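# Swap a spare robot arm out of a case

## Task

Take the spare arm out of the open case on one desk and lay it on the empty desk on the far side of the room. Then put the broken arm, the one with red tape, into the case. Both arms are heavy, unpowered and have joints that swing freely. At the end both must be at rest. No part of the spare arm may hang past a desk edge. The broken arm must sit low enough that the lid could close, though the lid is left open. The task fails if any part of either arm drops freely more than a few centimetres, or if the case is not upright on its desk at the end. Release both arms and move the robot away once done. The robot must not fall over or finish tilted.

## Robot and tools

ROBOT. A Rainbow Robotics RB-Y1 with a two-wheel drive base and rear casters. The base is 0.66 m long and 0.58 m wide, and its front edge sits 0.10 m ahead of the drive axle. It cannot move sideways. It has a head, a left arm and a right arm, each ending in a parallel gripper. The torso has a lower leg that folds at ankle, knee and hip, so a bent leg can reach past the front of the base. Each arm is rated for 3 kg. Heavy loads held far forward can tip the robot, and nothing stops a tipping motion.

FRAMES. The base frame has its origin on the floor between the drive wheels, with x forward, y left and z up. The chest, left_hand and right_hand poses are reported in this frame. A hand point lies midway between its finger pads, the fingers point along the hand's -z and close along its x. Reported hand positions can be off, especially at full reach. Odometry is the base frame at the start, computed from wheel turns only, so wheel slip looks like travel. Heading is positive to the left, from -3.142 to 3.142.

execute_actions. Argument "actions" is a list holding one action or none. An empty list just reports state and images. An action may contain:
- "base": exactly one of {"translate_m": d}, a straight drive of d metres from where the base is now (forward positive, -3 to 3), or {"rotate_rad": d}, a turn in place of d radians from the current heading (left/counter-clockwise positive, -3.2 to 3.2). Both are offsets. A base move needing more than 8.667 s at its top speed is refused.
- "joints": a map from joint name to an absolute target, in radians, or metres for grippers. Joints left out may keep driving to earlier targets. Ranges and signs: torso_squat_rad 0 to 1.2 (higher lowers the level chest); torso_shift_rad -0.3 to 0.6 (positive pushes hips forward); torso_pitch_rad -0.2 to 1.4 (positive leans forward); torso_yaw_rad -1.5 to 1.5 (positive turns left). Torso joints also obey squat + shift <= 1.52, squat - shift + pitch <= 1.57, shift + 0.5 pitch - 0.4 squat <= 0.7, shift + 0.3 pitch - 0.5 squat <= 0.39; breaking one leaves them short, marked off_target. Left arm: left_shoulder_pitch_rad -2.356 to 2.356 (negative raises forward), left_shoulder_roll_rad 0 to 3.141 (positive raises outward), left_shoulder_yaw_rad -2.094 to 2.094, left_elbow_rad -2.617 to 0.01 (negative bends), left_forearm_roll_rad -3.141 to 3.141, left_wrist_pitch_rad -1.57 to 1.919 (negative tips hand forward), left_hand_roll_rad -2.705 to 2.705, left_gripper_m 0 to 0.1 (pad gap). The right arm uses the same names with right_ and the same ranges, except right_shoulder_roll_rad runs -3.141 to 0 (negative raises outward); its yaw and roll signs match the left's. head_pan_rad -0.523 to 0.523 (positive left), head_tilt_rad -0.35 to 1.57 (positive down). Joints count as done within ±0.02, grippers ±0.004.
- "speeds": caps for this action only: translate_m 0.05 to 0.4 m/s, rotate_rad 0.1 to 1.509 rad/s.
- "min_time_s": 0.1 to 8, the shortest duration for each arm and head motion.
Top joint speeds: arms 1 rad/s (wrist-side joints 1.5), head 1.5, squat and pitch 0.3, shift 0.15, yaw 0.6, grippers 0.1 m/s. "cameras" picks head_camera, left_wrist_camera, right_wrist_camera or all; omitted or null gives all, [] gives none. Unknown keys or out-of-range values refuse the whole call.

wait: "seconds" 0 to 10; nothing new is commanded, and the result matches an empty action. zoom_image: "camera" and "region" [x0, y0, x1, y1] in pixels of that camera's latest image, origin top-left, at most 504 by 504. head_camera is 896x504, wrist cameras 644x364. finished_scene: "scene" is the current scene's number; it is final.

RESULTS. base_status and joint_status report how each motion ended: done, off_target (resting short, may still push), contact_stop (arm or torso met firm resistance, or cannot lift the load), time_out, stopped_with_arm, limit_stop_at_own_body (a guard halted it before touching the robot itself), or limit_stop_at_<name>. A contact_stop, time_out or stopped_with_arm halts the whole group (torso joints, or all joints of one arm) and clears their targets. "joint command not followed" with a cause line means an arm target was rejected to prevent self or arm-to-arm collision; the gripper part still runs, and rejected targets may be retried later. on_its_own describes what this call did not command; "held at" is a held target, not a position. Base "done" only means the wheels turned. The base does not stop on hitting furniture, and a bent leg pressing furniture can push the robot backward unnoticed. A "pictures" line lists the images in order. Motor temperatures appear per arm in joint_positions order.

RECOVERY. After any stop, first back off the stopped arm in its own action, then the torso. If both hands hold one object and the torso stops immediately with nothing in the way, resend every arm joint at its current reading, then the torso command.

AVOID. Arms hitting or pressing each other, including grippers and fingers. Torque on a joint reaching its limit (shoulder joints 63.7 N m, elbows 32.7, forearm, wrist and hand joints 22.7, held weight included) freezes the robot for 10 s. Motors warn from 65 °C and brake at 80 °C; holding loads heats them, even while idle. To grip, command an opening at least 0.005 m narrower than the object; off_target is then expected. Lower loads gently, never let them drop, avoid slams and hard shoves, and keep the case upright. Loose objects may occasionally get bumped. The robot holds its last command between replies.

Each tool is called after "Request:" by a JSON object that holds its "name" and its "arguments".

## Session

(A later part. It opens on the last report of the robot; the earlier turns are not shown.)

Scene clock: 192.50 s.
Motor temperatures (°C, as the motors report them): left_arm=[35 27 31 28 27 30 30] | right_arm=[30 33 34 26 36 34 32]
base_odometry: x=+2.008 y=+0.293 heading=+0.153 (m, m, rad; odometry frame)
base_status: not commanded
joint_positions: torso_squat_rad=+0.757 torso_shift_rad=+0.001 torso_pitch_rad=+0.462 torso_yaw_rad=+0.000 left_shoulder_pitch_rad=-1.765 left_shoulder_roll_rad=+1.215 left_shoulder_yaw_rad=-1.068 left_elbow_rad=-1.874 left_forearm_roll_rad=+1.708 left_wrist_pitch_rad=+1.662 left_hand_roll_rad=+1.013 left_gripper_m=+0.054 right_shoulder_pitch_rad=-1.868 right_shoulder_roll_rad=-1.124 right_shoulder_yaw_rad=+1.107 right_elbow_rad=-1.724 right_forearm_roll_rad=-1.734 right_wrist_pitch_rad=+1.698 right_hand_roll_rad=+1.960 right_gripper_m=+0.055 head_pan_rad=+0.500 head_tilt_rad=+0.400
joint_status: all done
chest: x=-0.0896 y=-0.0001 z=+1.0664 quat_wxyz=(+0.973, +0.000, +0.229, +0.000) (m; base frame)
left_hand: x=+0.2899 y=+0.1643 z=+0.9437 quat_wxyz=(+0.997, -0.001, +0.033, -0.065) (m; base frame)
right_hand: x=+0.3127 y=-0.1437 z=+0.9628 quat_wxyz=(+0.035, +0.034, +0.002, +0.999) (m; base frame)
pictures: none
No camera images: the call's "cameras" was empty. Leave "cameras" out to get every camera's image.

Request:
{"name": "execute_actions", "arguments": {"actions": [{"joints": {"torso_squat_rad": 0.767}}], "cameras": []}}

Scene clock: 196.13 s.
Motor temperatures (°C, as the motors report them): left_arm=[35 27 31 28 27 30 30] | right_arm=[30 33 34 26 36 34 32]
base_odometry: x=+2.008 y=+0.293 heading=+0.153 (m, m, rad; odometry frame)
base_status: not commanded
joint_positions: torso_squat_rad=+0.767 torso_shift_rad=+0.001 torso_pitch_rad=+0.462 torso_yaw_rad=+0.000 left_shoulder_pitch_rad=-1.765 left_shoulder_roll_rad=+1.215 left_shoulder_yaw_rad=-1.068 left_elbow_rad=-1.874 left_forearm_roll_rad=+1.708 left_wrist_pitch_rad=+1.662 left_hand_roll_rad=+1.013 left_gripper_m=+0.054 right_shoulder_pitch_rad=-1.868 right_shoulder_roll_rad=-1.124 right_shoulder_yaw_rad=+1.107 right_elbow_rad=-1.724 right_forearm_roll_rad=-1.734 right_wrist_pitch_rad=+1.698 right_hand_roll_rad=+1.960 right_gripper_m=+0.055 head_pan_rad=+0.500 head_tilt_rad=+0.400
joint_status: all done
chest: x=-0.0896 y=-0.0001 z=+1.0616 quat_wxyz=(+0.973, +0.000, +0.229, +0.000) (m; base frame)
left_hand: x=+0.2899 y=+0.1643 z=+0.9389 quat_wxyz=(+0.997, -0.001, +0.033, -0.065) (m; base frame)
right_hand: x=+0.3127 y=-0.1437 z=+0.9580 quat_wxyz=(+0.035, +0.034, +0.002, +0.999) (m; base frame)
pictures: none
No camera images: the call's "cameras" was empty. Leave "cameras" out to get every camera's image.

Request:
{"name": "execute_actions", "arguments": {"actions": [{"joints": {"torso_squat_rad": 0.777}}], "cameras": []}}

Scene clock: 198.70 s.
Motor temperatures (°C, as the motors report them): left_arm=[35 27 31 28 27 30 30] | right_arm=[30 33 34 26 36 34 32]
base_odometry: x=+2.008 y=+0.293 heading=+0.153 (m, m, rad; odometry frame)
base_status: not commanded
joint_positions: torso_squat_rad=+0.777 torso_shift_rad=+0.001 torso_pitch_rad=+0.462 torso_yaw_rad=+0.000 left_shoulder_pitch_rad=-1.765 left_shoulder_roll_rad=+1.215 left_shoulder_yaw_rad=-1.068 left_elbow_rad=-1.874 left_forearm_roll_rad=+1.708 left_wrist_pitch_rad=+1.662 left_hand_roll_rad=+1.013 left_gripper_m=+0.054 right_shoulder_pitch_rad=-1.868 right_shoulder_roll_rad=-1.124 right_shoulder_yaw_rad=+1.107 right_elbow_rad=-1.724 right_forearm_roll_rad=-1.734 right_wrist_pitch_rad=+1.698 right_hand_roll_rad=+1.960 right_gripper_m=+0.055 head_pan_rad=+0.500 head_tilt_rad=+0.400
joint_status: all done
chest: x=-0.0896 y=-0.0001 z=+1.0567 quat_wxyz=(+0.973, +0.000, +0.229, +0.000) (m; base frame)
left_hand: x=+0.2899 y=+0.1643 z=+0.9340 quat_wxyz=(+0.997, -0.001, +0.033, -0.065) (m; base frame)
right_hand: x=+0.3126 y=-0.1437 z=+0.9531 quat_wxyz=(+0.035, +0.034, +0.002, +0.999) (m; base frame)
pictures: none
No camera images: the call's "cameras" was empty. Leave "cameras" out to get every camera's image.

Request:
{"name": "execute_actions", "arguments": {"actions": [{"joints": {"torso_squat_rad": 0.787}}], "cameras": []}}

Scene clock: 200.87 s.
Motor temperatures (°C, as the motors report them): left_arm=[35 27 31 28 27 30 30] | right_arm=[30 33 34 26 36 34 32]
base_odometry: x=+2.008 y=+0.293 heading=+0.153 (m, m, rad; odometry frame)
base_status: not commanded
joint_positions: torso_squat_rad=+0.787 torso_shift_rad=+0.001 torso_pitch_rad=+0.462 torso_yaw_rad=+0.000 left_shoulder_pitch_rad=-1.765 left_shoulder_roll_rad=+1.215 left_shoulder_yaw_rad=-1.068 left_elbow_rad=-1.874 left_forearm_roll_rad=+1.708 left_wrist_pitch_rad=+1.662 left_hand_roll_rad=+1.013 left_gripper_m=+0.054 right_shoulder_pitch_rad=-1.867 right_shoulder_roll_rad=-1.124 right_shoulder_yaw_rad=+1.107 right_elbow_rad=-1.724 right_forearm_roll_rad=-1.734 right_wrist_pitch_rad=+1.698 right_hand_roll_rad=+1.960 right_gripper_m=+0.055 head_pan_rad=+0.500 head_tilt_rad=+0.400
joint_status: all done
chest: x=-0.0897 y=-0.0001 z=+1.0518 quat_wxyz=(+0.973, +0.000, +0.229, +0.000) (m; base frame)
left_hand: x=+0.2899 y=+0.1642 z=+0.9293 quat_wxyz=(+0.997, -0.002, +0.033, -0.065) (m; base frame)
right_hand: x=+0.3126 y=-0.1437 z=+0.9481 quat_wxyz=(+0.035, +0.034, +0.002, +0.999) (m; base frame)
pictures: none
No camera images: the call's "cameras" was empty. Leave "cameras" out to get every camera's image.

Tip just touching. Drag backward.

Request:
{"name": "execute_actions", "arguments": {"actions": [{"base": {"translate_m": -0.05}, "joints": {"torso_squat_rad": 0.795, "head_tilt_rad": 0.3}}], "cameras": ["head_camera"]}}

Scene clock: 204.70 s.
Motor temperatures (°C, as the motors report them): left_arm=[35 27 31 28 27 30 30] | right_arm=[30 33 34 26 36 34 32]
base_odometry: x=+1.959 y=+0.286 heading=+0.153 (m, m, rad; odometry frame)
base_status: done
joint_positions: torso_squat_rad=+0.795 torso_shift_rad=+0.001 torso_pitch_rad=+0.461 torso_yaw_rad=+0.000 left_shoulder_pitch_rad=-1.766 left_shoulder_roll_rad=+1.215 left_shoulder_yaw_rad=-1.067 left_elbow_rad=-1.874 left_forearm_roll_rad=+1.708 left_wrist_pitch_rad=+1.662 left_hand_roll_rad=+1.013 left_gripper_m=+0.054 right_shoulder_pitch_rad=-1.867 right_shoulder_roll_rad=-1.124 right_shoulder_yaw_rad=+1.107 right_elbow_rad=-1.723 right_forearm_roll_rad=-1.734 right_wrist_pitch_rad=+1.698 right_hand_roll_rad=+1.960 right_gripper_m=+0.055 head_pan_rad=+0.500 head_tilt_rad=+0.300
joint_status: all done
chest: x=-0.0898 y=-0.0002 z=+1.0478 quat_wxyz=(+0.974, +0.000, +0.229, +0.000) (m; base frame)
left_hand: x=+0.2900 y=+0.1641 z=+0.9258 quat_wxyz=(+0.997, -0.002, +0.032, -0.065) (m; base frame)
right_hand: x=+0.3125 y=-0.1438 z=+0.9442 quat_wxyz=(+0.035, +0.034, +0.002, +0.999) (m; base frame)
pictures: head_camera
camera_calibration (this result's frames):
head_camera: T_world_to_cam=[[0.414429, -0.875216, -0.249491, 0.292897], [-0.667253, -0.105784, -0.737281, 0.973349], [0.618888, 0.472024, -0.62783, 0.6929], [0, 0, 0, 1]] pos_world=[0.0992571, 0.032247, 1.22573]
Images, in order (width x height): head_camera 896x504.

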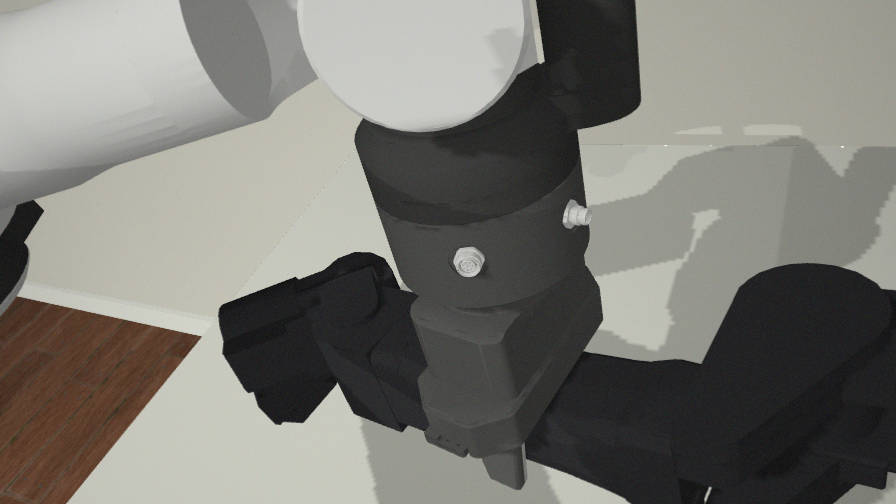

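Request:
{"name": "execute_actions", "arguments": {"actions": [{"base": {"translate_m": -0.05}, "joints": {"torso_squat_rad": 0.818}}], "cameras": []}}

Request:
{"name": "execute_actions", "arguments": {"actions": [{"base": {"translate_m": -0.025}, "joints": {"torso_squat_rad": 0.84}}], "cameras": ["head_camera"]}}

Scene clock: 208.67 s.
Motor temperatures (°C, as the motors report them): left_arm=[35 27 31 28 27 30 30] | right_arm=[30 33 34 26 36 34 32]
base_odometry: x=+1.909 y=+0.278 heading=+0.153 (m, m, rad; odometry frame)
base_status: done
joint_positions: torso_squat_rad=+0.818 torso_shift_rad=+0.001 torso_pitch_rad=+0.461 torso_yaw_rad=+0.000 left_shoulder_pitch_rad=-1.766 left_shoulder_roll_rad=+1.215 left_shoulder_yaw_rad=-1.067 left_elbow_rad=-1.874 left_forearm_roll_rad=+1.708 left_wrist_pitch_rad=+1.662 left_hand_roll_rad=+1.013 left_gripper_m=+0.054 right_shoulder_pitch_rad=-1.867 right_shoulder_roll_rad=-1.124 right_shoulder_yaw_rad=+1.107 right_elbow_rad=-1.723 right_forearm_roll_rad=-1.734 right_wrist_pitch_rad=+1.699 right_hand_roll_rad=+1.960 right_gripper_m=+0.054 head_pan_rad=+0.500 head_tilt_rad=+0.300
joint_status: all done
chest: x=-0.0899 y=-0.0002 z=+1.0362 quat_wxyz=(+0.974, +0.000, +0.229, +0.000) (m; base frame)
left_hand: x=+0.2901 y=+0.1641 z=+0.9145 quat_wxyz=(+0.997, -0.002, +0.032, -0.065) (m; base frame)
right_hand: x=+0.3123 y=-0.1440 z=+0.9324 quat_wxyz=(+0.035, +0.034, +0.002, +0.999) (m; base frame)
pictures: none
No camera images: the call's "cameras" was empty. Leave "cameras" out to get every camera's image.

Scene clock: 209.47 s.
Motor temperatures (°C, as the motors report them): left_arm=[35 27 31 28 27 30 30] | right_arm=[30 33 34 26 36 34 32]
base_odometry: x=+1.885 y=+0.274 heading=+0.153 (m, m, rad; odometry frame)
base_status: done
joint_positions: torso_squat_rad=+0.840 torso_shift_rad=+0.001 torso_pitch_rad=+0.461 torso_yaw_rad=+0.000 left_shoulder_pitch_rad=-1.766 left_shoulder_roll_rad=+1.215 left_shoulder_yaw_rad=-1.067 left_elbow_rad=-1.874 left_forearm_roll_rad=+1.708 left_wrist_pitch_rad=+1.662 left_hand_roll_rad=+1.013 left_gripper_m=+0.054 right_shoulder_pitch_rad=-1.867 right_shoulder_roll_rad=-1.124 right_shoulder_yaw_rad=+1.107 right_elbow_rad=-1.723 right_forearm_roll_rad=-1.734 right_wrist_pitch_rad=+1.699 right_hand_roll_rad=+1.960 right_gripper_m=+0.054 head_pan_rad=+0.500 head_tilt_rad=+0.300
joint_status: all done
chest: x=-0.0899 y=-0.0002 z=+1.0248 quat_wxyz=(+0.974, +0.000, +0.229, +0.000) (m; base frame)
left_hand: x=+0.2900 y=+0.1640 z=+0.9031 quat_wxyz=(+0.997, -0.002, +0.032, -0.065) (m; base frame)
right_hand: x=+0.3123 y=-0.1440 z=+0.9211 quat_wxyz=(+0.036, +0.034, +0.002, +0.999) (m; base frame)
pictures: head_camera
camera_calibration (this result's frames):
head_camera: T_world_to_cam=[[0.414449, -0.875206, -0.249492, 0.287189], [-0.667166, -0.105734, -0.737367, 0.956467], [0.618968, 0.472053, -0.627729, 0.67843], [0, 0, 0, 1]] pos_world=[0.0991704, 0.0322258, 1.20279]
Images, in order (width x height): head_camera 896x504.

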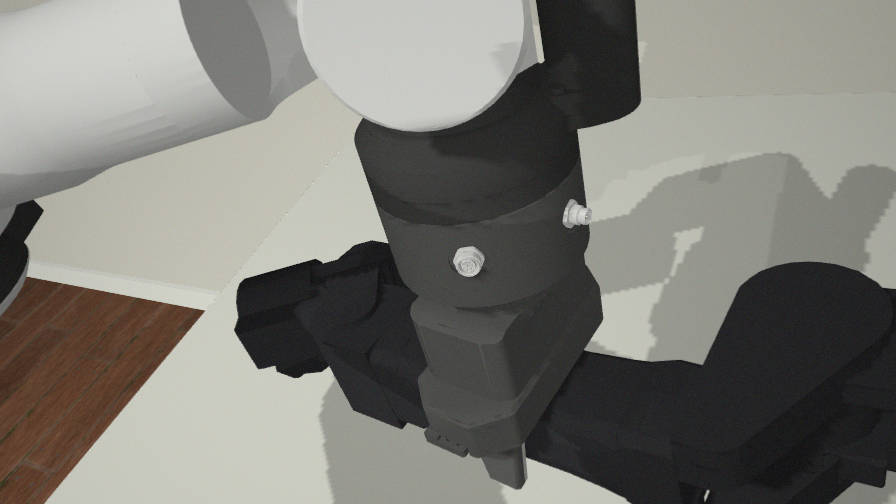

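Request:
{"name": "execute_actions", "arguments": {"actions": [{"base": {"translate_m": -0.015}, "joints": {"torso_squat_rad": 0.87}}], "cameras": []}}

Scene clock: 213.03 s.
Motor temperatures (°C, as the motors report them): left_arm=[35 27 31 28 27 30 30] | right_arm=[31 33 34 26 36 34 32]
base_odometry: x=+1.870 y=+0.272 heading=+0.153 (m, m, rad; odometry frame)
base_status: done
joint_positions: torso_squat_rad=+0.870 torso_shift_rad=+0.001 torso_pitch_rad=+0.461 torso_yaw_rad=+0.000 left_shoulder_pitch_rad=-1.766 left_shoulder_roll_rad=+1.215 left_shoulder_yaw_rad=-1.067 left_elbow_rad=-1.874 left_forearm_roll_rad=+1.708 left_wrist_pitch_rad=+1.662 left_hand_roll_rad=+1.013 left_gripper_m=+0.054 right_shoulder_pitch_rad=-1.867 right_shoulder_roll_rad=-1.124 right_shoulder_yaw_rad=+1.107 right_elbow_rad=-1.723 right_forearm_roll_rad=-1.734 right_wrist_pitch_rad=+1.699 right_hand_roll_rad=+1.960 right_gripper_m=+0.054 head_pan_rad=+0.500 head_tilt_rad=+0.300
joint_status: all done
chest: x=-0.0898 y=-0.0002 z=+1.0090 quat_wxyz=(+0.974, +0.000, +0.229, +0.000) (m; base frame)
left_hand: x=+0.2900 y=+0.1641 z=+0.8871 quat_wxyz=(+0.997, -0.002, +0.032, -0.065) (m; base frame)
right_hand: x=+0.3123 y=-0.1440 z=+0.9051 quat_wxyz=(+0.035, +0.034, +0.002, +0.999) (m; base frame)
pictures: none
No camera images: the call's "cameras" was empty. Leave "cameras" out to get every camera's image.

Request:
{"name": "execute_actions", "arguments": {"actions": [{"joints": {"torso_squat_rad": 0.94}}], "cameras": []}}

Request:
{"name": "execute_actions", "arguments": {"actions": [{"base": {"translate_m": 0.12}, "speeds": {"translate_m": 0.15}, "joints": {"torso_squat_rad": 1.03, "torso_pitch_rad": 0.4, "head_pan_rad": 0.3, "head_tilt_rad": 0.35}}], "cameras": ["head_camera"]}}

Scene clock: 219.80 s.
Motor temperatures (°C, as the motors report them): left_arm=[35 27 31 28 27 30 30] | right_arm=[31 33 34 26 36 34 32]
base_odometry: x=+1.870 y=+0.272 heading=+0.153 (m, m, rad; odometry frame)
base_status: not commanded
joint_positions: torso_squat_rad=+0.940 torso_shift_rad=+0.001 torso_pitch_rad=+0.462 torso_yaw_rad=+0.000 left_shoulder_pitch_rad=-1.766 left_shoulder_roll_rad=+1.215 left_shoulder_yaw_rad=-1.067 left_elbow_rad=-1.874 left_forearm_roll_rad=+1.708 left_wrist_pitch_rad=+1.662 left_hand_roll_rad=+1.013 left_gripper_m=+0.054 right_shoulder_pitch_rad=-1.867 right_shoulder_roll_rad=-1.124 right_shoulder_yaw_rad=+1.107 right_elbow_rad=-1.723 right_forearm_roll_rad=-1.734 right_wrist_pitch_rad=+1.699 right_hand_roll_rad=+1.960 right_gripper_m=+0.054 head_pan_rad=+0.500 head_tilt_rad=+0.300
joint_status: all done
chest: x=-0.0898 y=-0.0001 z=+0.9705 quat_wxyz=(+0.973, +0.000, +0.229, +0.000) (m; base frame)
left_hand: x=+0.2900 y=+0.1641 z=+0.8485 quat_wxyz=(+0.997, -0.002, +0.032, -0.065) (m; base frame)
right_hand: x=+0.3124 y=-0.1440 z=+0.8665 quat_wxyz=(+0.035, +0.035, +0.002, +0.999) (m; base frame)
pictures: none
No camera images: the call's "cameras" was empty. Leave "cameras" out to get every camera's image.

Scene clock: 221.27 s.
Motor temperatures (°C, as the motors report them): left_arm=[35 27 31 28 27 30 30] | right_arm=[31 33 34 26 36 34 32]
base_odometry: x=+1.988 y=+0.290 heading=+0.153 (m, m, rad; odometry frame)
base_status: done
joint_positions: torso_squat_rad=+1.030 torso_shift_rad=+0.001 torso_pitch_rad=+0.401 torso_yaw_rad=+0.000 left_shoulder_pitch_rad=-1.766 left_shoulder_roll_rad=+1.215 left_shoulder_yaw_rad=-1.067 left_elbow_rad=-1.874 left_forearm_roll_rad=+1.708 left_wrist_pitch_rad=+1.662 left_hand_roll_rad=+1.013 left_gripper_m=+0.054 right_shoulder_pitch_rad=-1.867 right_shoulder_roll_rad=-1.124 right_shoulder_yaw_rad=+1.107 right_elbow_rad=-1.723 right_forearm_roll_rad=-1.734 right_wrist_pitch_rad=+1.699 right_hand_roll_rad=+1.960 right_gripper_m=+0.054 head_pan_rad=+0.300 head_tilt_rad=+0.350
joint_status: all done
chest: x=-0.1068 y=-0.0001 z=+0.9258 quat_wxyz=(+0.980, +0.000, +0.199, +0.000) (m; base frame)
left_hand: x=+0.2798 y=+0.1640 z=+0.8272 quat_wxyz=(+0.998, +0.000, +0.002, -0.065) (m; base frame)
right_hand: x=+0.3009 y=-0.1440 z=+0.8461 quat_wxyz=(+0.036, +0.005, +0.001, +0.999) (m; base frame)
pictures: head_camera
camera_calibration (this result's frames):
head_camera: T_world_to_cam=[[0.257998, -0.95412, -0.151962, 0.166609], [-0.671879, -0.0641579, -0.737877, 0.870362], [0.694273, 0.292471, -0.657606, 0.670448], [0, 0, 0, 1]] pos_world=[0.0763193, 0.0187185, 1.10843]
Images, in order (width x height): head_camera 896x504.

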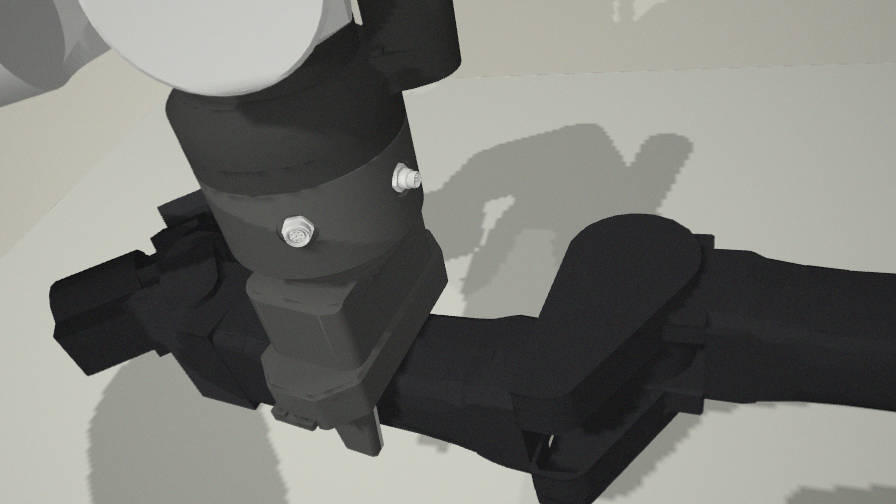

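Request:
{"name": "execute_actions", "arguments": {"actions": [{"joints": {"torso_squat_rad": 1.078}}], "cameras": []}}

Request:
{"name": "execute_actions", "arguments": {"actions": [{"joints": {"torso_squat_rad": 1.09}}], "cameras": []}}

Scene clock: 225.43 s.
Motor temperatures (°C, as the motors report them): left_arm=[34 27 30 28 27 29 30] | right_arm=[31 33 34 26 36 34 32]
base_odometry: x=+1.988 y=+0.290 heading=+0.153 (m, m, rad; odometry frame)
base_status: not commanded
joint_positions: torso_squat_rad=+1.078 torso_shift_rad=+0.001 torso_pitch_rad=+0.401 torso_yaw_rad=+0.000 left_shoulder_pitch_rad=-1.766 left_shoulder_roll_rad=+1.215 left_shoulder_yaw_rad=-1.067 left_elbow_rad=-1.874 left_forearm_roll_rad=+1.708 left_wrist_pitch_rad=+1.662 left_hand_roll_rad=+1.013 left_gripper_m=+0.054 right_shoulder_pitch_rad=-1.867 right_shoulder_roll_rad=-1.125 right_shoulder_yaw_rad=+1.107 right_elbow_rad=-1.723 right_forearm_roll_rad=-1.734 right_wrist_pitch_rad=+1.699 right_hand_roll_rad=+1.960 right_gripper_m=+0.054 head_pan_rad=+0.300 head_tilt_rad=+0.350
joint_status: all done
chest: x=-0.1069 y=-0.0001 z=+0.8966 quat_wxyz=(+0.980, +0.000, +0.199, +0.000) (m; base frame)
left_hand: x=+0.2797 y=+0.1640 z=+0.7980 quat_wxyz=(+0.998, +0.000, +0.002, -0.065) (m; base frame)
right_hand: x=+0.3008 y=-0.1440 z=+0.8170 quat_wxyz=(+0.036, +0.004, +0.001, +0.999) (m; base frame)
pictures: none
No camera images: the call's "cameras" was empty. Leave "cameras" out to get every camera's image.

Scene clock: 226.03 s.
Motor temperatures (°C, as the motors report them): left_arm=[34 27 30 28 27 29 30] | right_arm=[31 33 34 26 36 34 32]
base_odometry: x=+1.988 y=+0.290 heading=+0.153 (m, m, rad; odometry frame)
base_status: not commanded
joint_positions: torso_squat_rad=+1.090 torso_shift_rad=+0.001 torso_pitch_rad=+0.401 torso_yaw_rad=+0.000 left_shoulder_pitch_rad=-1.766 left_shoulder_roll_rad=+1.215 left_shoulder_yaw_rad=-1.067 left_elbow_rad=-1.874 left_forearm_roll_rad=+1.708 left_wrist_pitch_rad=+1.662 left_hand_roll_rad=+1.013 left_gripper_m=+0.054 right_shoulder_pitch_rad=-1.867 right_shoulder_roll_rad=-1.125 right_shoulder_yaw_rad=+1.107 right_elbow_rad=-1.723 right_forearm_roll_rad=-1.734 right_wrist_pitch_rad=+1.699 right_hand_roll_rad=+1.960 right_gripper_m=+0.054 head_pan_rad=+0.300 head_tilt_rad=+0.350
joint_status: all done
chest: x=-0.1068 y=-0.0001 z=+0.8891 quat_wxyz=(+0.980, +0.000, +0.199, +0.000) (m; base frame)
left_hand: x=+0.2797 y=+0.1640 z=+0.7905 quat_wxyz=(+0.998, +0.000, +0.002, -0.065) (m; base frame)
right_hand: x=+0.3008 y=-0.1440 z=+0.8095 quat_wxyz=(+0.036, +0.004, +0.001, +0.999) (m; base frame)
pictures: none
No camera images: the call's "cameras" was empty. Leave "cameras" out to get every camera's image.

Request:
{"name": "execute_actions", "arguments": {"actions": [{"joints": {"torso_squat_rad": 1.1}}], "cameras": []}}

Scene clock: 232.97 s.
Motor temperatures (°C, as the motors report them): left_arm=[34 27 30 28 27 29 30] | right_arm=[31 33 34 26 36 34 32]
base_odometry: x=+1.988 y=+0.290 heading=+0.153 (m, m, rad; odometry frame)
base_status: not commanded
joint_positions: torso_squat_rad=+1.100 torso_shift_rad=+0.001 torso_pitch_rad=+0.401 torso_yaw_rad=+0.000 left_shoulder_pitch_rad=-1.765 left_shoulder_roll_rad=+1.215 left_shoulder_yaw_rad=-1.067 left_elbow_rad=-1.874 left_forearm_roll_rad=+1.708 left_wrist_pitch_rad=+1.662 left_hand_roll_rad=+1.013 left_gripper_m=+0.054 right_shoulder_pitch_rad=-1.869 right_shoulder_roll_rad=-1.125 right_shoulder_yaw_rad=+1.106 right_elbow_rad=-1.723 right_forearm_roll_rad=-1.734 right_wrist_pitch_rad=+1.699 right_hand_roll_rad=+1.960 right_gripper_m=+0.054 head_pan_rad=+0.300 head_tilt_rad=+0.350
joint_status: all done
chest: x=-0.1070 y=+0.0000 z=+0.8829 quat_wxyz=(+0.980, +0.000, +0.199, +0.000) (m; base frame)
left_hand: x=+0.2794 y=+0.1642 z=+0.7840 quat_wxyz=(+0.998, +0.000, +0.002, -0.065) (m; base frame)
right_hand: x=+0.3009 y=-0.1436 z=+0.8046 quat_wxyz=(+0.035, +0.003, +0.001, +0.999) (m; base frame)
pictures: none
No camera images: the call's "cameras" was empty. Leave "cameras" out to get every camera's image.

Request:
{"name": "execute_actions", "arguments": {"actions": [{"joints": {"torso_squat_rad": 1.106}}], "cameras": []}}

Scene clock: 235.37 s.
Motor temperatures (°C, as the motors report them): left_arm=[34 27 30 28 27 29 30] | right_arm=[31 33 34 26 36 34 32]
base_odometry: x=+1.988 y=+0.290 heading=+0.153 (m, m, rad; odometry frame)
base_status: not commanded
joint_positions: torso_squat_rad=+1.106 torso_shift_rad=+0.001 torso_pitch_rad=+0.401 torso_yaw_rad=+0.000 left_shoulder_pitch_rad=-1.765 left_shoulder_roll_rad=+1.215 left_shoulder_yaw_rad=-1.068 left_elbow_rad=-1.874 left_forearm_roll_rad=+1.708 left_wrist_pitch_rad=+1.662 left_hand_roll_rad=+1.013 left_gripper_m=+0.054 right_shoulder_pitch_rad=-1.870 right_shoulder_roll_rad=-1.125 right_shoulder_yaw_rad=+1.105 right_elbow_rad=-1.723 right_forearm_roll_rad=-1.734 right_wrist_pitch_rad=+1.699 right_hand_roll_rad=+1.960 right_gripper_m=+0.054 head_pan_rad=+0.300 head_tilt_rad=+0.350
joint_status: all done
chest: x=-0.1071 y=+0.0001 z=+0.8792 quat_wxyz=(+0.980, +0.000, +0.199, +0.000) (m; base frame)
left_hand: x=+0.2792 y=+0.1645 z=+0.7801 quat_wxyz=(+0.998, +0.000, +0.003, -0.065) (m; base frame)
right_hand: x=+0.3012 y=-0.1431 z=+0.8020 quat_wxyz=(+0.035, +0.002, +0.000, +0.999) (m; base frame)
pictures: none
No camera images: the call's "cameras" was empty. Leave "cameras" out to get every camera's image.

Right unloaded. Open it, lower a touch more for the left.

Request:
{"name": "execute_actions", "arguments": {"actions": [{"joints": {"right_gripper_m": 0.085}}], "cameras": []}}

Request:
{"name": "execute_actions", "arguments": {"actions": [{"joints": {"torso_squat_rad": 1.112, "right_shoulder_pitch_rad": -1.89}}], "cameras": []}}

Scene clock: 240.03 s.
Motor temperatures (°C, as the motors report them): left_arm=[34 27 30 28 27 29 30] | right_arm=[31 33 34 26 36 34 32]
base_odometry: x=+1.988 y=+0.290 heading=+0.153 (m, m, rad; odometry frame)
base_status: not commanded
joint_positions: torso_squat_rad=+1.106 torso_shift_rad=+0.001 torso_pitch_rad=+0.401 torso_yaw_rad=+0.000 left_shoulder_pitch_rad=-1.765 left_shoulder_roll_rad=+1.215 left_shoulder_yaw_rad=-1.068 left_elbow_rad=-1.874 left_forearm_roll_rad=+1.708 left_wrist_pitch_rad=+1.662 left_hand_roll_rad=+1.013 left_gripper_m=+0.054 right_shoulder_pitch_rad=-1.869 right_shoulder_roll_rad=-1.125 right_shoulder_yaw_rad=+1.105 right_elbow_rad=-1.723 right_forearm_roll_rad=-1.734 right_wrist_pitch_rad=+1.699 right_hand_roll_rad=+1.960 right_gripper_m=+0.085 head_pan_rad=+0.300 head_tilt_rad=+0.350
joint_status: all done
chest: x=-0.1071 y=+0.0000 z=+0.8792 quat_wxyz=(+0.980, +0.000, +0.199, +0.000) (m; base frame)
left_hand: x=+0.2793 y=+0.1645 z=+0.7803 quat_wxyz=(+0.998, +0.001, +0.002, -0.065) (m; base frame)
right_hand: x=+0.3012 y=-0.1433 z=+0.8017 quat_wxyz=(+0.035, +0.002, +0.000, +0.999) (m; base frame)
pictures: none
No camera images: the call's "cameras" was empty. Leave "cameras" out to get every camera's image.

Scene clock: 240.53 s.
Motor temperatures (°C, as the motors report them): left_arm=[34 27 30 28 27 29 30] | right_arm=[31 33 34 26 36 34 32]
base_odometry: x=+1.988 y=+0.290 heading=+0.153 (m, m, rad; odometry frame)
base_status: not commanded
joint_positions: torso_squat_rad=+1.112 torso_shift_rad=+0.000 torso_pitch_rad=+0.399 torso_yaw_rad=+0.000 left_shoulder_pitch_rad=-1.768 left_shoulder_roll_rad=+1.217 left_shoulder_yaw_rad=-1.065 left_elbow_rad=-1.874 left_forearm_roll_rad=+1.708 left_wrist_pitch_rad=+1.663 left_hand_roll_rad=+1.013 left_gripper_m=+0.054 right_shoulder_pitch_rad=-1.890 right_shoulder_roll_rad=-1.125 right_shoulder_yaw_rad=+1.105 right_elbow_rad=-1.723 right_forearm_roll_rad=-1.734 right_wrist_pitch_rad=+1.699 right_hand_roll_rad=+1.960 right_gripper_m=+0.085 head_pan_rad=+0.300 head_tilt_rad=+0.350
joint_status: all done
chest: x=-0.1076 y=+0.0000 z=+0.8756 quat_wxyz=(+0.980, +0.000, +0.198, +0.000) (m; base frame)
left_hand: x=+0.2798 y=+0.1643 z=+0.7792 quat_wxyz=(+0.998, +0.000, -0.001, -0.065) (m; base frame)
right_hand: x=+0.3031 y=-0.1405 z=+0.8060 quat_wxyz=(+0.032, -0.008, -0.001, +0.999) (m; base frame)
pictures: none
No camera images: the call's "cameras" was empty. Leave "cameras" out to get every camera's image.

Request:
{"name": "execute_actions", "arguments": {"actions": [{"joints": {"left_gripper_m": 0.085, "torso_squat_rad": 1.109}}], "cameras": []}}

Request:
{"name": "execute_actions", "arguments": {"actions": [{"joints": {"torso_squat_rad": 0.9, "head_pan_rad": 0.0, "head_tilt_rad": 0.0}}], "cameras": []}}

Request:
{"name": "execute_actions", "arguments": {"actions": [{"base": {"translate_m": -2.37}, "joints": {"torso_squat_rad": 0.0, "head_tilt_rad": -0.1, "left_gripper_m": 0.1, "right_gripper_m": 0.1}}], "cameras": ["head_camera"]}}

Scene clock: 254.27 s.
Motor temperatures (°C, as the motors report them): left_arm=[34 27 30 28 27 30 30] | right_arm=[30 33 34 26 36 34 32]
base_odometry: x=+1.988 y=+0.290 heading=+0.153 (m, m, rad; odometry frame)
base_status: not commanded
joint_positions: torso_squat_rad=+1.109 torso_shift_rad=+0.000 torso_pitch_rad=+0.400 torso_yaw_rad=+0.000 left_shoulder_pitch_rad=-1.767 left_shoulder_roll_rad=+1.216 left_shoulder_yaw_rad=-1.066 left_elbow_rad=-1.874 left_forearm_roll_rad=+1.708 left_wrist_pitch_rad=+1.662 left_hand_roll_rad=+1.013 left_gripper_m=+0.085 right_shoulder_pitch_rad=-1.890 right_shoulder_roll_rad=-1.125 right_shoulder_yaw_rad=+1.105 right_elbow_rad=-1.723 right_forearm_roll_rad=-1.734 right_wrist_pitch_rad=+1.699 right_hand_roll_rad=+1.960 right_gripper_m=+0.085 head_pan_rad=+0.300 head_tilt_rad=+0.350
joint_status: all done
chest: x=-0.1074 y=+0.0000 z=+0.8774 quat_wxyz=(+0.980, +0.000, +0.199, +0.000) (m; base frame)
left_hand: x=+0.2798 y=+0.1643 z=+0.7801 quat_wxyz=(+0.998, +0.000, +0.000, -0.065) (m; base frame)
right_hand: x=+0.3034 y=-0.1405 z=+0.8076 quat_wxyz=(+0.032, -0.008, -0.001, +0.999) (m; base frame)
pictures: none
No camera images: the call's "cameras" was empty. Leave "cameras" out to get every camera's image.

Scene clock: 255.77 s.
Motor temperatures (°C, as the motors report them): left_arm=[34 27 30 28 27 30 30] | right_arm=[30 33 34 26 36 34 32]
base_odometry: x=+1.988 y=+0.290 heading=+0.153 (m, m, rad; odometry frame)
base_status: not commanded
joint_positions: torso_squat_rad=+0.900 torso_shift_rad=+0.000 torso_pitch_rad=+0.400 torso_yaw_rad=+0.000 left_shoulder_pitch_rad=-1.767 left_shoulder_roll_rad=+1.216 left_shoulder_yaw_rad=-1.066 left_elbow_rad=-1.874 left_forearm_roll_rad=+1.708 left_wrist_pitch_rad=+1.662 left_hand_roll_rad=+1.013 left_gripper_m=+0.085 right_shoulder_pitch_rad=-1.890 right_shoulder_roll_rad=-1.125 right_shoulder_yaw_rad=+1.105 right_elbow_rad=-1.723 right_forearm_roll_rad=-1.734 right_wrist_pitch_rad=+1.699 right_hand_roll_rad=+1.960 right_gripper_m=+0.085 head_pan_rad=+0.000 head_tilt_rad=+0.000
joint_status: all done
chest: x=-0.1073 y=-0.0001 z=+1.0006 quat_wxyz=(+0.980, +0.000, +0.199, +0.000) (m; base frame)
left_hand: x=+0.2798 y=+0.1641 z=+0.9034 quat_wxyz=(+0.998, +0.000, +0.000, -0.065) (m; base frame)
right_hand: x=+0.3034 y=-0.1406 z=+0.9308 quat_wxyz=(+0.032, -0.008, -0.001, +0.999) (m; base frame)
pictures: none
No camera images: the call's "cameras" was empty. Leave "cameras" out to get every camera's image.

Scene clock: 263.17 s.
Motor temperatures (°C, as the motors report them): left_arm=[33 27 30 28 27 30 30] | right_arm=[30 33 34 26 36 34 32]
base_odometry: x=-0.354 y=-0.070 heading=+0.152 (m, m, rad; odometry frame)
base_status: done
joint_positions: torso_squat_rad=+0.000 torso_shift_rad=+0.000 torso_pitch_rad=+0.400 torso_yaw_rad=+0.000 left_shoulder_pitch_rad=-1.767 left_shoulder_roll_rad=+1.216 left_shoulder_yaw_rad=-1.066 left_elbow_rad=-1.874 left_forearm_roll_rad=+1.708 left_wrist_pitch_rad=+1.662 left_hand_roll_rad=+1.013 left_gripper_m=+0.100 right_shoulder_pitch_rad=-1.890 right_shoulder_roll_rad=-1.125 right_shoulder_yaw_rad=+1.106 right_elbow_rad=-1.723 right_forearm_roll_rad=-1.734 right_wrist_pitch_rad=+1.699 right_hand_roll_rad=+1.960 right_gripper_m=+0.100 head_pan_rad=+0.000 head_tilt_rad=-0.100
joint_status: all done
chest: x=-0.1073 y=-0.0003 z=+1.2655 quat_wxyz=(+0.980, +0.000, +0.199, +0.000) (m; base frame)
left_hand: x=+0.2799 y=+0.1639 z=+1.1683 quat_wxyz=(+0.998, +0.000, +0.000, -0.065) (m; base frame)
right_hand: x=+0.3035 y=-0.1408 z=+1.1957 quat_wxyz=(+0.032, -0.008, -0.001, +0.999) (m; base frame)
pictures: head_camera
camera_calibration (this result's frames):
head_camera: T_world_to_cam=[[0.00380573, -0.999235, -0.0389273, 0.053106], [-0.286727, 0.0362027, -0.957328, 1.44045], [0.958005, 0.0148048, -0.28637, 0.361851], [0, 0, 0, 1]] pos_world=[0.0661575, -0.00443975, 1.48467]
Images, in order (width x height): head_camera 896x504.

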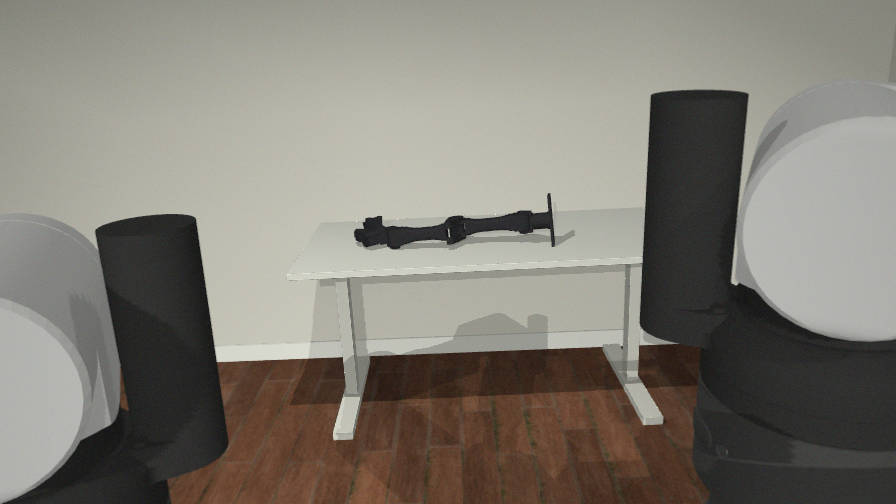

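Spare arm lies well inside the desk. Turn toward the broken arm, resetting arms to the base pose.

Request:
{"name": "execute_actions", "arguments": {"actions": [{"base": {"rotate_rad": 1.608}, "joints": {"left_hand_roll_rad": 1.1432, "right_shoulder_pitch_rad": -1.9117, "right_shoulder_roll_rad": -1.04, "right_shoulder_yaw_rad": 1.1472, "right_elbow_rad": -1.4936, "right_forearm_roll_rad": -1.7034, "right_wrist_pitch_rad": 1.7042, "right_hand_roll_rad": 2.1724, "head_tilt_rad": -0.15}}], "cameras": ["head_camera"]}}

Scene clock: 273.50 s.
Motor temperatures (°C, as the motors report them): left_arm=[33 27 30 28 27 30 30] | right_arm=[30 33 34 26 36 34 32]
base_odometry: x=-0.354 y=-0.070 heading=+1.759 (m, m, rad; odometry frame)
base_status: done
joint_positions: torso_squat_rad=+0.000 torso_shift_rad=+0.000 torso_pitch_rad=+0.400 torso_yaw_rad=+0.000 left_shoulder_pitch_rad=-1.767 left_shoulder_roll_rad=+1.216 left_shoulder_yaw_rad=-1.066 left_elbow_rad=-1.874 left_forearm_roll_rad=+1.708 left_wrist_pitch_rad=+1.662 left_hand_roll_rad=+1.143 left_gripper_m=+0.100 right_shoulder_pitch_rad=-1.912 right_shoulder_roll_rad=-1.040 right_shoulder_yaw_rad=+1.147 right_elbow_rad=-1.494 right_forearm_roll_rad=-1.703 right_wrist_pitch_rad=+1.704 right_hand_roll_rad=+2.172 right_gripper_m=+0.100 head_pan_rad=+0.000 head_tilt_rad=-0.150
joint_status: all done
chest: x=-0.1073 y=-0.0003 z=+1.2655 quat_wxyz=(+0.980, +0.000, +0.199, +0.000) (m; base frame)
left_hand: x=+0.2799 y=+0.1638 z=+1.1683 quat_wxyz=(+1.000, +0.000, +0.000, +0.000) (m; base frame)
right_hand: x=+0.3421 y=-0.1432 z=+1.1897 quat_wxyz=(+0.000, +0.000, +0.000, +1.000) (m; base frame)
pictures: head_camera
camera_calibration (this result's frames):
head_camera: T_world_to_cam=[[0.00570864, -0.999233, -0.0387487, 0.0528081], [-0.238546, 0.0362698, -0.970454, 1.4598], [0.971114, 0.0147833, -0.238156, 0.292466], [0, 0, 0, 1]] pos_world=[0.0639111, -0.0045028, 1.48837]
Images, in order (width x height): head_camera 896x504.

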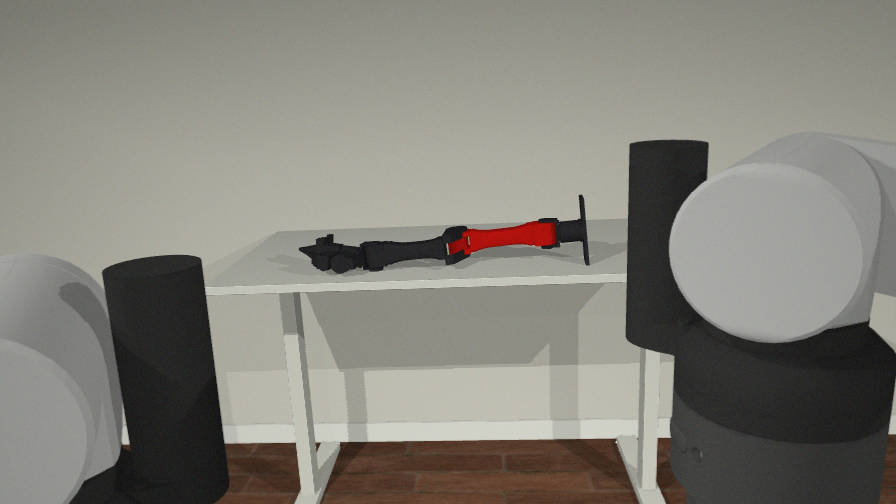

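Request:
{"name": "execute_actions", "arguments": {"actions": [{"base": {"rotate_rad": -0.015}}], "cameras": []}}

Request:
{"name": "execute_actions", "arguments": {"actions": [{"base": {"translate_m": 1.45}, "joints": {"head_tilt_rad": 0.25}}], "cameras": ["head_camera"]}}

Scene clock: 278.43 s.
Motor temperatures (°C, as the motors report them): left_arm=[33 27 30 28 27 30 30] | right_arm=[30 33 34 26 36 34 32]
base_odometry: x=-0.354 y=-0.070 heading=+1.743 (m, m, rad; odometry frame)
base_status: done
joint_positions: torso_squat_rad=+0.000 torso_shift_rad=+0.000 torso_pitch_rad=+0.400 torso_yaw_rad=+0.000 left_shoulder_pitch_rad=-1.767 left_shoulder_roll_rad=+1.216 left_shoulder_yaw_rad=-1.066 left_elbow_rad=-1.874 left_forearm_roll_rad=+1.708 left_wrist_pitch_rad=+1.662 left_hand_roll_rad=+1.143 left_gripper_m=+0.100 right_shoulder_pitch_rad=-1.912 right_shoulder_roll_rad=-1.040 right_shoulder_yaw_rad=+1.147 right_elbow_rad=-1.494 right_forearm_roll_rad=-1.703 right_wrist_pitch_rad=+1.704 right_hand_roll_rad=+2.172 right_gripper_m=+0.100 head_pan_rad=+0.000 head_tilt_rad=-0.150
joint_status: not commanded
chest: x=-0.1073 y=-0.0003 z=+1.2655 quat_wxyz=(+0.980, +0.000, +0.199, +0.000) (m; base frame)
left_hand: x=+0.2799 y=+0.1638 z=+1.1683 quat_wxyz=(+1.000, +0.000, +0.000, +0.000) (m; base frame)
right_hand: x=+0.3421 y=-0.1432 z=+1.1897 quat_wxyz=(+0.000, +0.000, +0.000, +1.000) (m; base frame)
pictures: none
No camera images: the call's "cameras" was empty. Leave "cameras" out to get every camera's image.

Scene clock: 283.40 s.
Motor temperatures (°C, as the motors report them): left_arm=[33 27 30 28 27 30 30] | right_arm=[30 33 34 26 36 34 32]
base_odometry: x=-0.604 y=+1.358 heading=+1.744 (m, m, rad; odometry frame)
base_status: done
joint_positions: torso_squat_rad=+0.000 torso_shift_rad=+0.000 torso_pitch_rad=+0.400 torso_yaw_rad=+0.000 left_shoulder_pitch_rad=-1.767 left_shoulder_roll_rad=+1.216 left_shoulder_yaw_rad=-1.066 left_elbow_rad=-1.874 left_forearm_roll_rad=+1.708 left_wrist_pitch_rad=+1.662 left_hand_roll_rad=+1.143 left_gripper_m=+0.100 right_shoulder_pitch_rad=-1.912 right_shoulder_roll_rad=-1.040 right_shoulder_yaw_rad=+1.147 right_elbow_rad=-1.494 right_forearm_roll_rad=-1.703 right_wrist_pitch_rad=+1.704 right_hand_roll_rad=+2.172 right_gripper_m=+0.100 head_pan_rad=+0.000 head_tilt_rad=+0.250
joint_status: all done
chest: x=-0.1072 y=-0.0003 z=+1.2655 quat_wxyz=(+0.980, +0.000, +0.199, +0.000) (m; base frame)
left_hand: x=+0.2800 y=+0.1638 z=+1.1682 quat_wxyz=(+1.000, +0.000, +0.000, +0.000) (m; base frame)
right_hand: x=+0.3422 y=-0.1432 z=+1.1896 quat_wxyz=(+0.000, +0.000, +0.000, +1.000) (m; base frame)
pictures: head_camera
camera_calibration (this result's frames):
head_camera: T_world_to_cam=[[-0.00992893, -0.999236, -0.0377871, 0.051273], [-0.597738, 0.0362252, -0.800873, 1.21218], [0.80163, 0.0146349, -0.597641, 0.808904], [0, 0, 0, 1]] pos_world=[0.0766311, -0.00451582, 1.45617]
Images, in order (width x height): head_camera 896x504.

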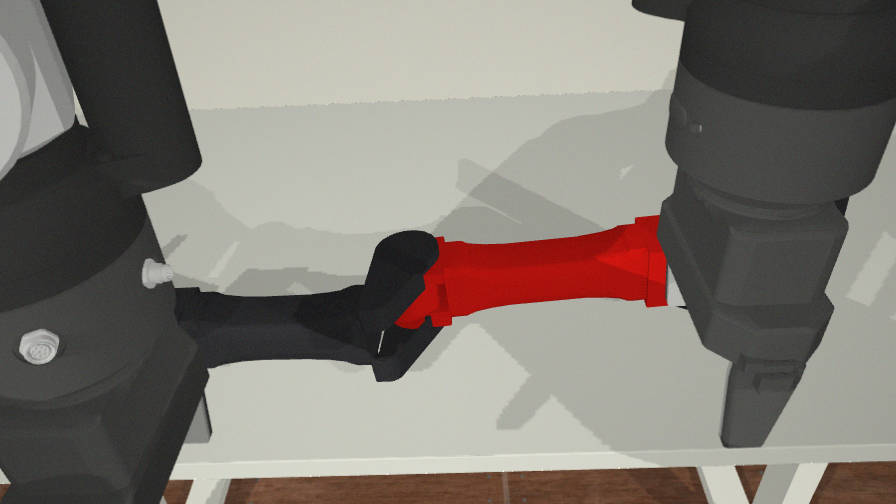

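Request:
{"name": "execute_actions", "arguments": {"actions": [{"base": {"translate_m": 0.285}, "joints": {"head_tilt_rad": 0.65, "torso_squat_rad": 0.2}}]}}

Scene clock: 292.30 s.
Motor temperatures (°C, as the motors report them): left_arm=[33 27 30 28 27 29 30] | right_arm=[30 33 34 26 36 34 32]
base_odometry: x=-0.653 y=+1.639 heading=+1.744 (m, m, rad; odometry frame)
base_status: done
joint_positions: torso_squat_rad=+0.200 torso_shift_rad=+0.000 torso_pitch_rad=+0.400 torso_yaw_rad=+0.000 left_shoulder_pitch_rad=-1.767 left_shoulder_roll_rad=+1.216 left_shoulder_yaw_rad=-1.066 left_elbow_rad=-1.874 left_forearm_roll_rad=+1.708 left_wrist_pitch_rad=+1.662 left_hand_roll_rad=+1.143 left_gripper_m=+0.100 right_shoulder_pitch_rad=-1.912 right_shoulder_roll_rad=-1.040 right_shoulder_yaw_rad=+1.147 right_elbow_rad=-1.494 right_forearm_roll_rad=-1.703 right_wrist_pitch_rad=+1.704 right_hand_roll_rad=+2.172 right_gripper_m=+0.100 head_pan_rad=+0.000 head_tilt_rad=+0.650
joint_status: all done
chest: x=-0.1072 y=-0.0003 z=+1.2515 quat_wxyz=(+0.980, +0.000, +0.199, +0.000) (m; base frame)
left_hand: x=+0.2799 y=+0.1638 z=+1.1543 quat_wxyz=(+1.000, +0.000, +0.000, +0.000) (m; base frame)
right_hand: x=+0.3421 y=-0.1432 z=+1.1757 quat_wxyz=(+0.000, +0.000, +0.000, +1.000) (m; base frame)
pictures: head_camera, left_wrist_camera, right_wrist_camera
camera_calibration (this result's frames):
head_camera: T_world_to_cam=[[-0.0239478, -0.999238, -0.0308067, 0.0406652], [-0.862388, 0.0362357, -0.50495, 0.776234], [0.505681, 0.0144749, -0.862599, 1.17611], [0, 0, 0, 1]] pos_world=[0.0756501, -0.00451733, 1.40773]
left_wrist_camera: T_world_to_cam=[[0.999376, -0.0175298, -0.030656, -0.232886], [0.00660949, -0.759907, 0.649998, -0.597419], [-0.03469, -0.649795, -0.759317, 1.07902], [0, 0, 0, 1]] pos_world=[0.27412, 0.243076, 1.2005]
right_wrist_camera: T_world_to_cam=[[0.999916, 0.0094117, -0.0089355, -0.332865], [0.0129499, -0.768691, 0.63949, -0.835826], [-0.000849952, -0.639551, -0.768748, 0.898697], [0, 0, 0, 1]] pos_world=[0.344425, -0.0645954, 1.2224]
Images, in order (width x height): head_camera 896x504, left_wrist_camera 644x364, right_wrist_camera 644x364.

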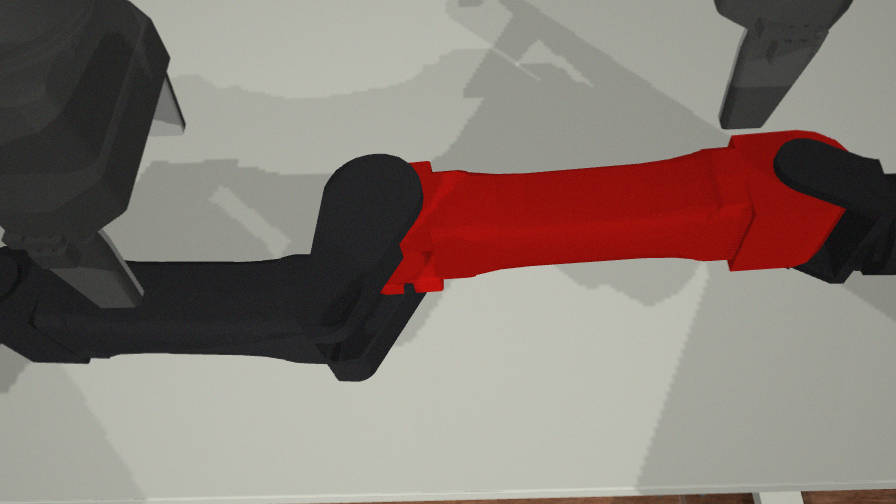

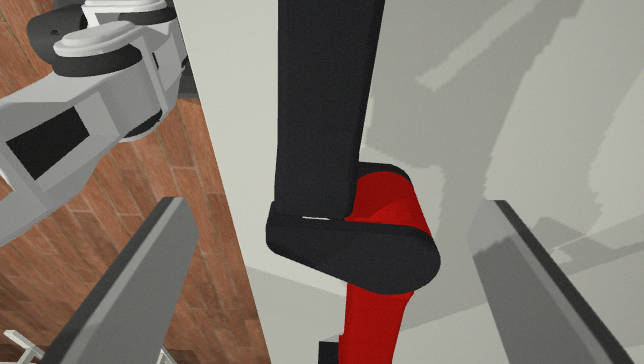

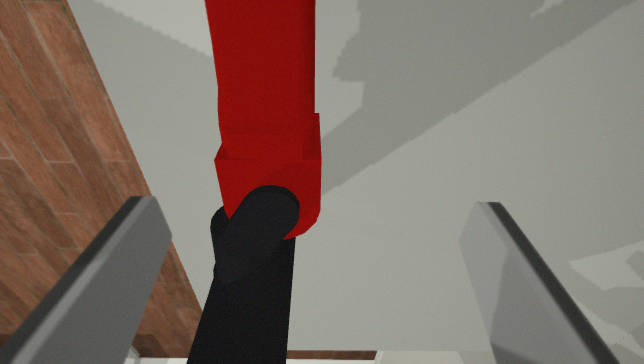

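Request:
{"name": "execute_actions", "arguments": {"actions": [{"base": {"translate_m": -0.025}, "joints": {"torso_squat_rad": 0.47, "left_shoulder_pitch_rad": -1.7472, "left_shoulder_roll_rad": 1.2494, "left_shoulder_yaw_rad": -1.0631, "left_elbow_rad": -1.7871, "left_forearm_roll_rad": 1.6976, "left_wrist_pitch_rad": 1.664, "left_hand_roll_rad": 0.925, "right_shoulder_pitch_rad": -1.9378, "right_shoulder_roll_rad": -0.9668, "right_shoulder_yaw_rad": 1.1565, "right_elbow_rad": -1.4696, "right_forearm_roll_rad": -1.6989, "right_wrist_pitch_rad": 1.703, "right_hand_roll_rad": 2.11}}]}}

Scene clock: 325.40 s.
Motor temperatures (°C, as the motors report them): left_arm=[33 27 30 28 27 29 30] | right_arm=[30 33 33 26 36 34 32]
base_odometry: x=-0.649 y=+1.614 heading=+1.744 (m, m, rad; odometry frame)
base_status: done
joint_positions: torso_squat_rad=+0.470 torso_shift_rad=+0.000 torso_pitch_rad=+0.400 torso_yaw_rad=+0.000 left_shoulder_pitch_rad=-1.747 left_shoulder_roll_rad=+1.249 left_shoulder_yaw_rad=-1.063 left_elbow_rad=-1.787 left_forearm_roll_rad=+1.698 left_wrist_pitch_rad=+1.664 left_hand_roll_rad=+0.925 left_gripper_m=+0.100 right_shoulder_pitch_rad=-1.938 right_shoulder_roll_rad=-0.967 right_shoulder_yaw_rad=+1.156 right_elbow_rad=-1.470 right_forearm_roll_rad=-1.699 right_wrist_pitch_rad=+1.703 right_hand_roll_rad=+2.110 right_gripper_m=+0.100 head_pan_rad=+0.000 head_tilt_rad=+0.650
joint_status: all done
chest: x=-0.1073 y=-0.0003 z=+1.1896 quat_wxyz=(+0.980, +0.000, +0.199, +0.000) (m; base frame)
left_hand: x=+0.2999 y=+0.1897 z=+1.0924 quat_wxyz=(+0.999, +0.000, +0.000, -0.047) (m; base frame)
right_hand: x=+0.3401 y=-0.1151 z=+1.1128 quat_wxyz=(+0.005, +0.000, +0.000, +1.000) (m; base frame)
pictures: head_camera, left_wrist_camera, right_wrist_camera
camera_calibration (this result's frames):
head_camera: T_world_to_cam=[[-0.0239324, -0.999239, -0.03081, 0.038801], [-0.862354, 0.0362251, -0.505008, 0.744983], [0.50574, 0.0144831, -0.862564, 1.12268], [0, 0, 0, 1]] pos_world=[0.0755825, -0.00447558, 1.3458]
left_wrist_camera: T_world_to_cam=[[0.993208, -0.112287, -0.0304905, -0.234595], [-0.0656224, -0.756982, 0.650132, -0.516658], [-0.0960824, -0.643716, -0.759209, 1.0667], [0, 0, 0, 1]] pos_world=[0.301589, 0.269208, 1.13859]
right_wrist_camera: T_world_to_cam=[[0.999961, -0.000634577, -0.00882235, -0.332906], [0.00515301, -0.768884, 0.639368, -0.77119], [-0.00718909, -0.639388, -0.76885, 0.870624], [0, 0, 0, 1]] pos_world=[0.343126, -0.0365004, 1.15952]
Images, in order (width x height): head_camera 896x504, left_wrist_camera 644x364, right_wrist_camera 644x364.

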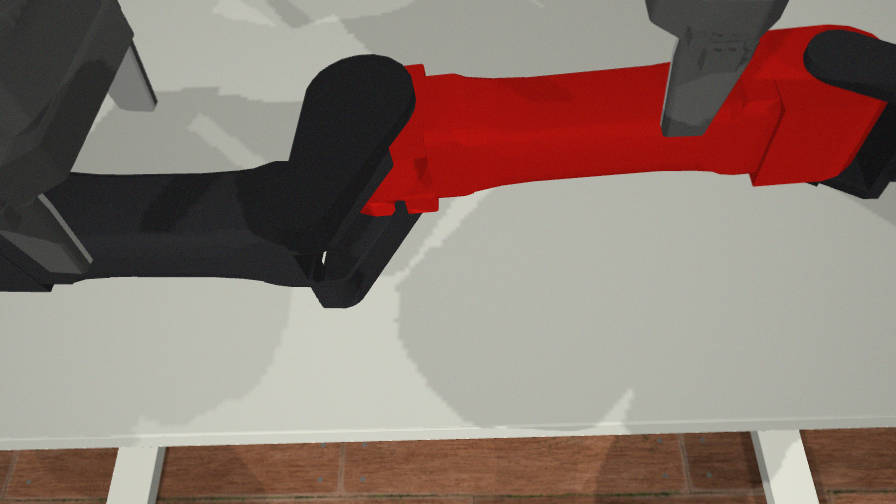

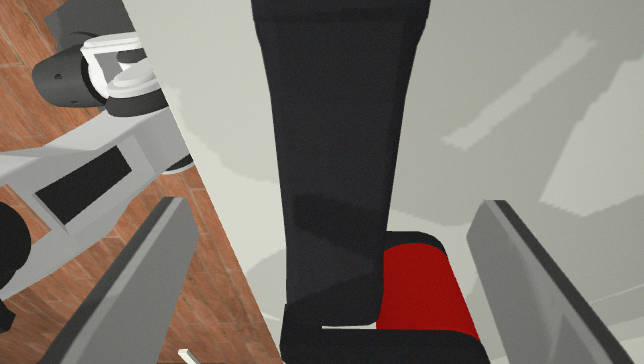

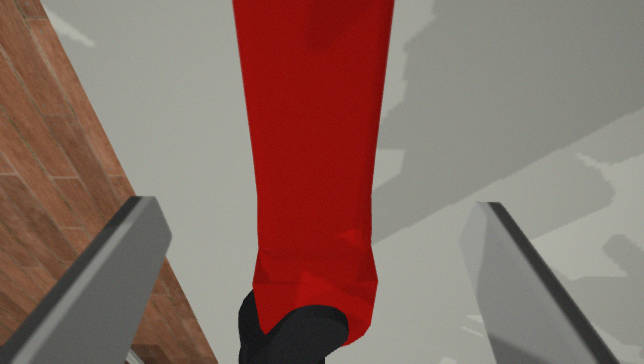

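Request:
{"name": "execute_actions", "arguments": {"actions": [{"joints": {"torso_squat_rad": 0.67}}], "cameras": []}}

Request:
{"name": "execute_actions", "arguments": {"actions": [{"joints": {"torso_squat_rad": 0.681}}], "cameras": []}}

Scene clock: 331.73 s.
Motor temperatures (°C, as the motors report them): left_arm=[32 27 30 28 27 29 30] | right_arm=[30 33 33 26 36 34 32]
base_odometry: x=-0.649 y=+1.614 heading=+1.744 (m, m, rad; odometry frame)
base_status: not commanded
joint_positions: torso_squat_rad=+0.670 torso_shift_rad=+0.000 torso_pitch_rad=+0.400 torso_yaw_rad=+0.000 left_shoulder_pitch_rad=-1.747 left_shoulder_roll_rad=+1.249 left_shoulder_yaw_rad=-1.063 left_elbow_rad=-1.787 left_forearm_roll_rad=+1.698 left_wrist_pitch_rad=+1.664 left_hand_roll_rad=+0.925 left_gripper_m=+0.100 right_shoulder_pitch_rad=-1.938 right_shoulder_roll_rad=-0.967 right_shoulder_yaw_rad=+1.156 right_elbow_rad=-1.470 right_forearm_roll_rad=-1.699 right_wrist_pitch_rad=+1.703 right_hand_roll_rad=+2.110 right_gripper_m=+0.100 head_pan_rad=+0.000 head_tilt_rad=+0.650
joint_status: all done
chest: x=-0.1073 y=-0.0002 z=+1.1142 quat_wxyz=(+0.980, +0.000, +0.199, +0.000) (m; base frame)
left_hand: x=+0.2998 y=+0.1898 z=+1.0169 quat_wxyz=(+0.999, +0.000, +0.000, -0.047) (m; base frame)
right_hand: x=+0.3400 y=-0.1150 z=+1.0374 quat_wxyz=(+0.005, +0.000, +0.000, +1.000) (m; base frame)
pictures: none
No camera images: the call's "cameras" was empty. Leave "cameras" out to get every camera's image.

Scene clock: 332.33 s.
Motor temperatures (°C, as the motors report them): left_arm=[32 27 30 28 27 29 30] | right_arm=[30 33 33 26 36 34 32]
base_odometry: x=-0.649 y=+1.614 heading=+1.744 (m, m, rad; odometry frame)
base_status: not commanded
joint_positions: torso_squat_rad=+0.681 torso_shift_rad=+0.000 torso_pitch_rad=+0.400 torso_yaw_rad=+0.000 left_shoulder_pitch_rad=-1.747 left_shoulder_roll_rad=+1.249 left_shoulder_yaw_rad=-1.063 left_elbow_rad=-1.787 left_forearm_roll_rad=+1.698 left_wrist_pitch_rad=+1.664 left_hand_roll_rad=+0.925 left_gripper_m=+0.100 right_shoulder_pitch_rad=-1.938 right_shoulder_roll_rad=-0.967 right_shoulder_yaw_rad=+1.156 right_elbow_rad=-1.470 right_forearm_roll_rad=-1.699 right_wrist_pitch_rad=+1.703 right_hand_roll_rad=+2.110 right_gripper_m=+0.100 head_pan_rad=+0.000 head_tilt_rad=+0.650
joint_status: all done
chest: x=-0.1073 y=-0.0002 z=+1.1094 quat_wxyz=(+0.980, +0.000, +0.199, +0.000) (m; base frame)
left_hand: x=+0.2998 y=+0.1898 z=+1.0121 quat_wxyz=(+0.999, +0.000, +0.000, -0.047) (m; base frame)
right_hand: x=+0.3400 y=-0.1150 z=+1.0325 quat_wxyz=(+0.005, +0.000, +0.000, +1.000) (m; base frame)
pictures: none
No camera images: the call's "cameras" was empty. Leave "cameras" out to get every camera's image.

Request:
{"name": "execute_actions", "arguments": {"actions": [{"joints": {"torso_squat_rad": 0.69}}], "cameras": []}}

Scene clock: 334.73 s.
Motor temperatures (°C, as the motors report them): left_arm=[32 27 30 28 27 29 30] | right_arm=[30 33 33 26 36 34 32]
base_odometry: x=-0.649 y=+1.614 heading=+1.744 (m, m, rad; odometry frame)
base_status: not commanded
joint_positions: torso_squat_rad=+0.690 torso_shift_rad=+0.000 torso_pitch_rad=+0.400 torso_yaw_rad=+0.000 left_shoulder_pitch_rad=-1.748 left_shoulder_roll_rad=+1.249 left_shoulder_yaw_rad=-1.063 left_elbow_rad=-1.787 left_forearm_roll_rad=+1.698 left_wrist_pitch_rad=+1.664 left_hand_roll_rad=+0.925 left_gripper_m=+0.100 right_shoulder_pitch_rad=-1.938 right_shoulder_roll_rad=-0.967 right_shoulder_yaw_rad=+1.156 right_elbow_rad=-1.470 right_forearm_roll_rad=-1.699 right_wrist_pitch_rad=+1.703 right_hand_roll_rad=+2.110 right_gripper_m=+0.100 head_pan_rad=+0.000 head_tilt_rad=+0.650
joint_status: all done
chest: x=-0.1075 y=-0.0002 z=+1.1054 quat_wxyz=(+0.980, +0.000, +0.199, +0.000) (m; base frame)
left_hand: x=+0.2999 y=+0.1897 z=+1.0087 quat_wxyz=(+0.999, +0.000, +0.000, -0.047) (m; base frame)
right_hand: x=+0.3399 y=-0.1150 z=+1.0287 quat_wxyz=(+0.005, +0.000, +0.000, +1.000) (m; base frame)
pictures: none
No camera images: the call's "cameras" was empty. Leave "cameras" out to get every camera's image.


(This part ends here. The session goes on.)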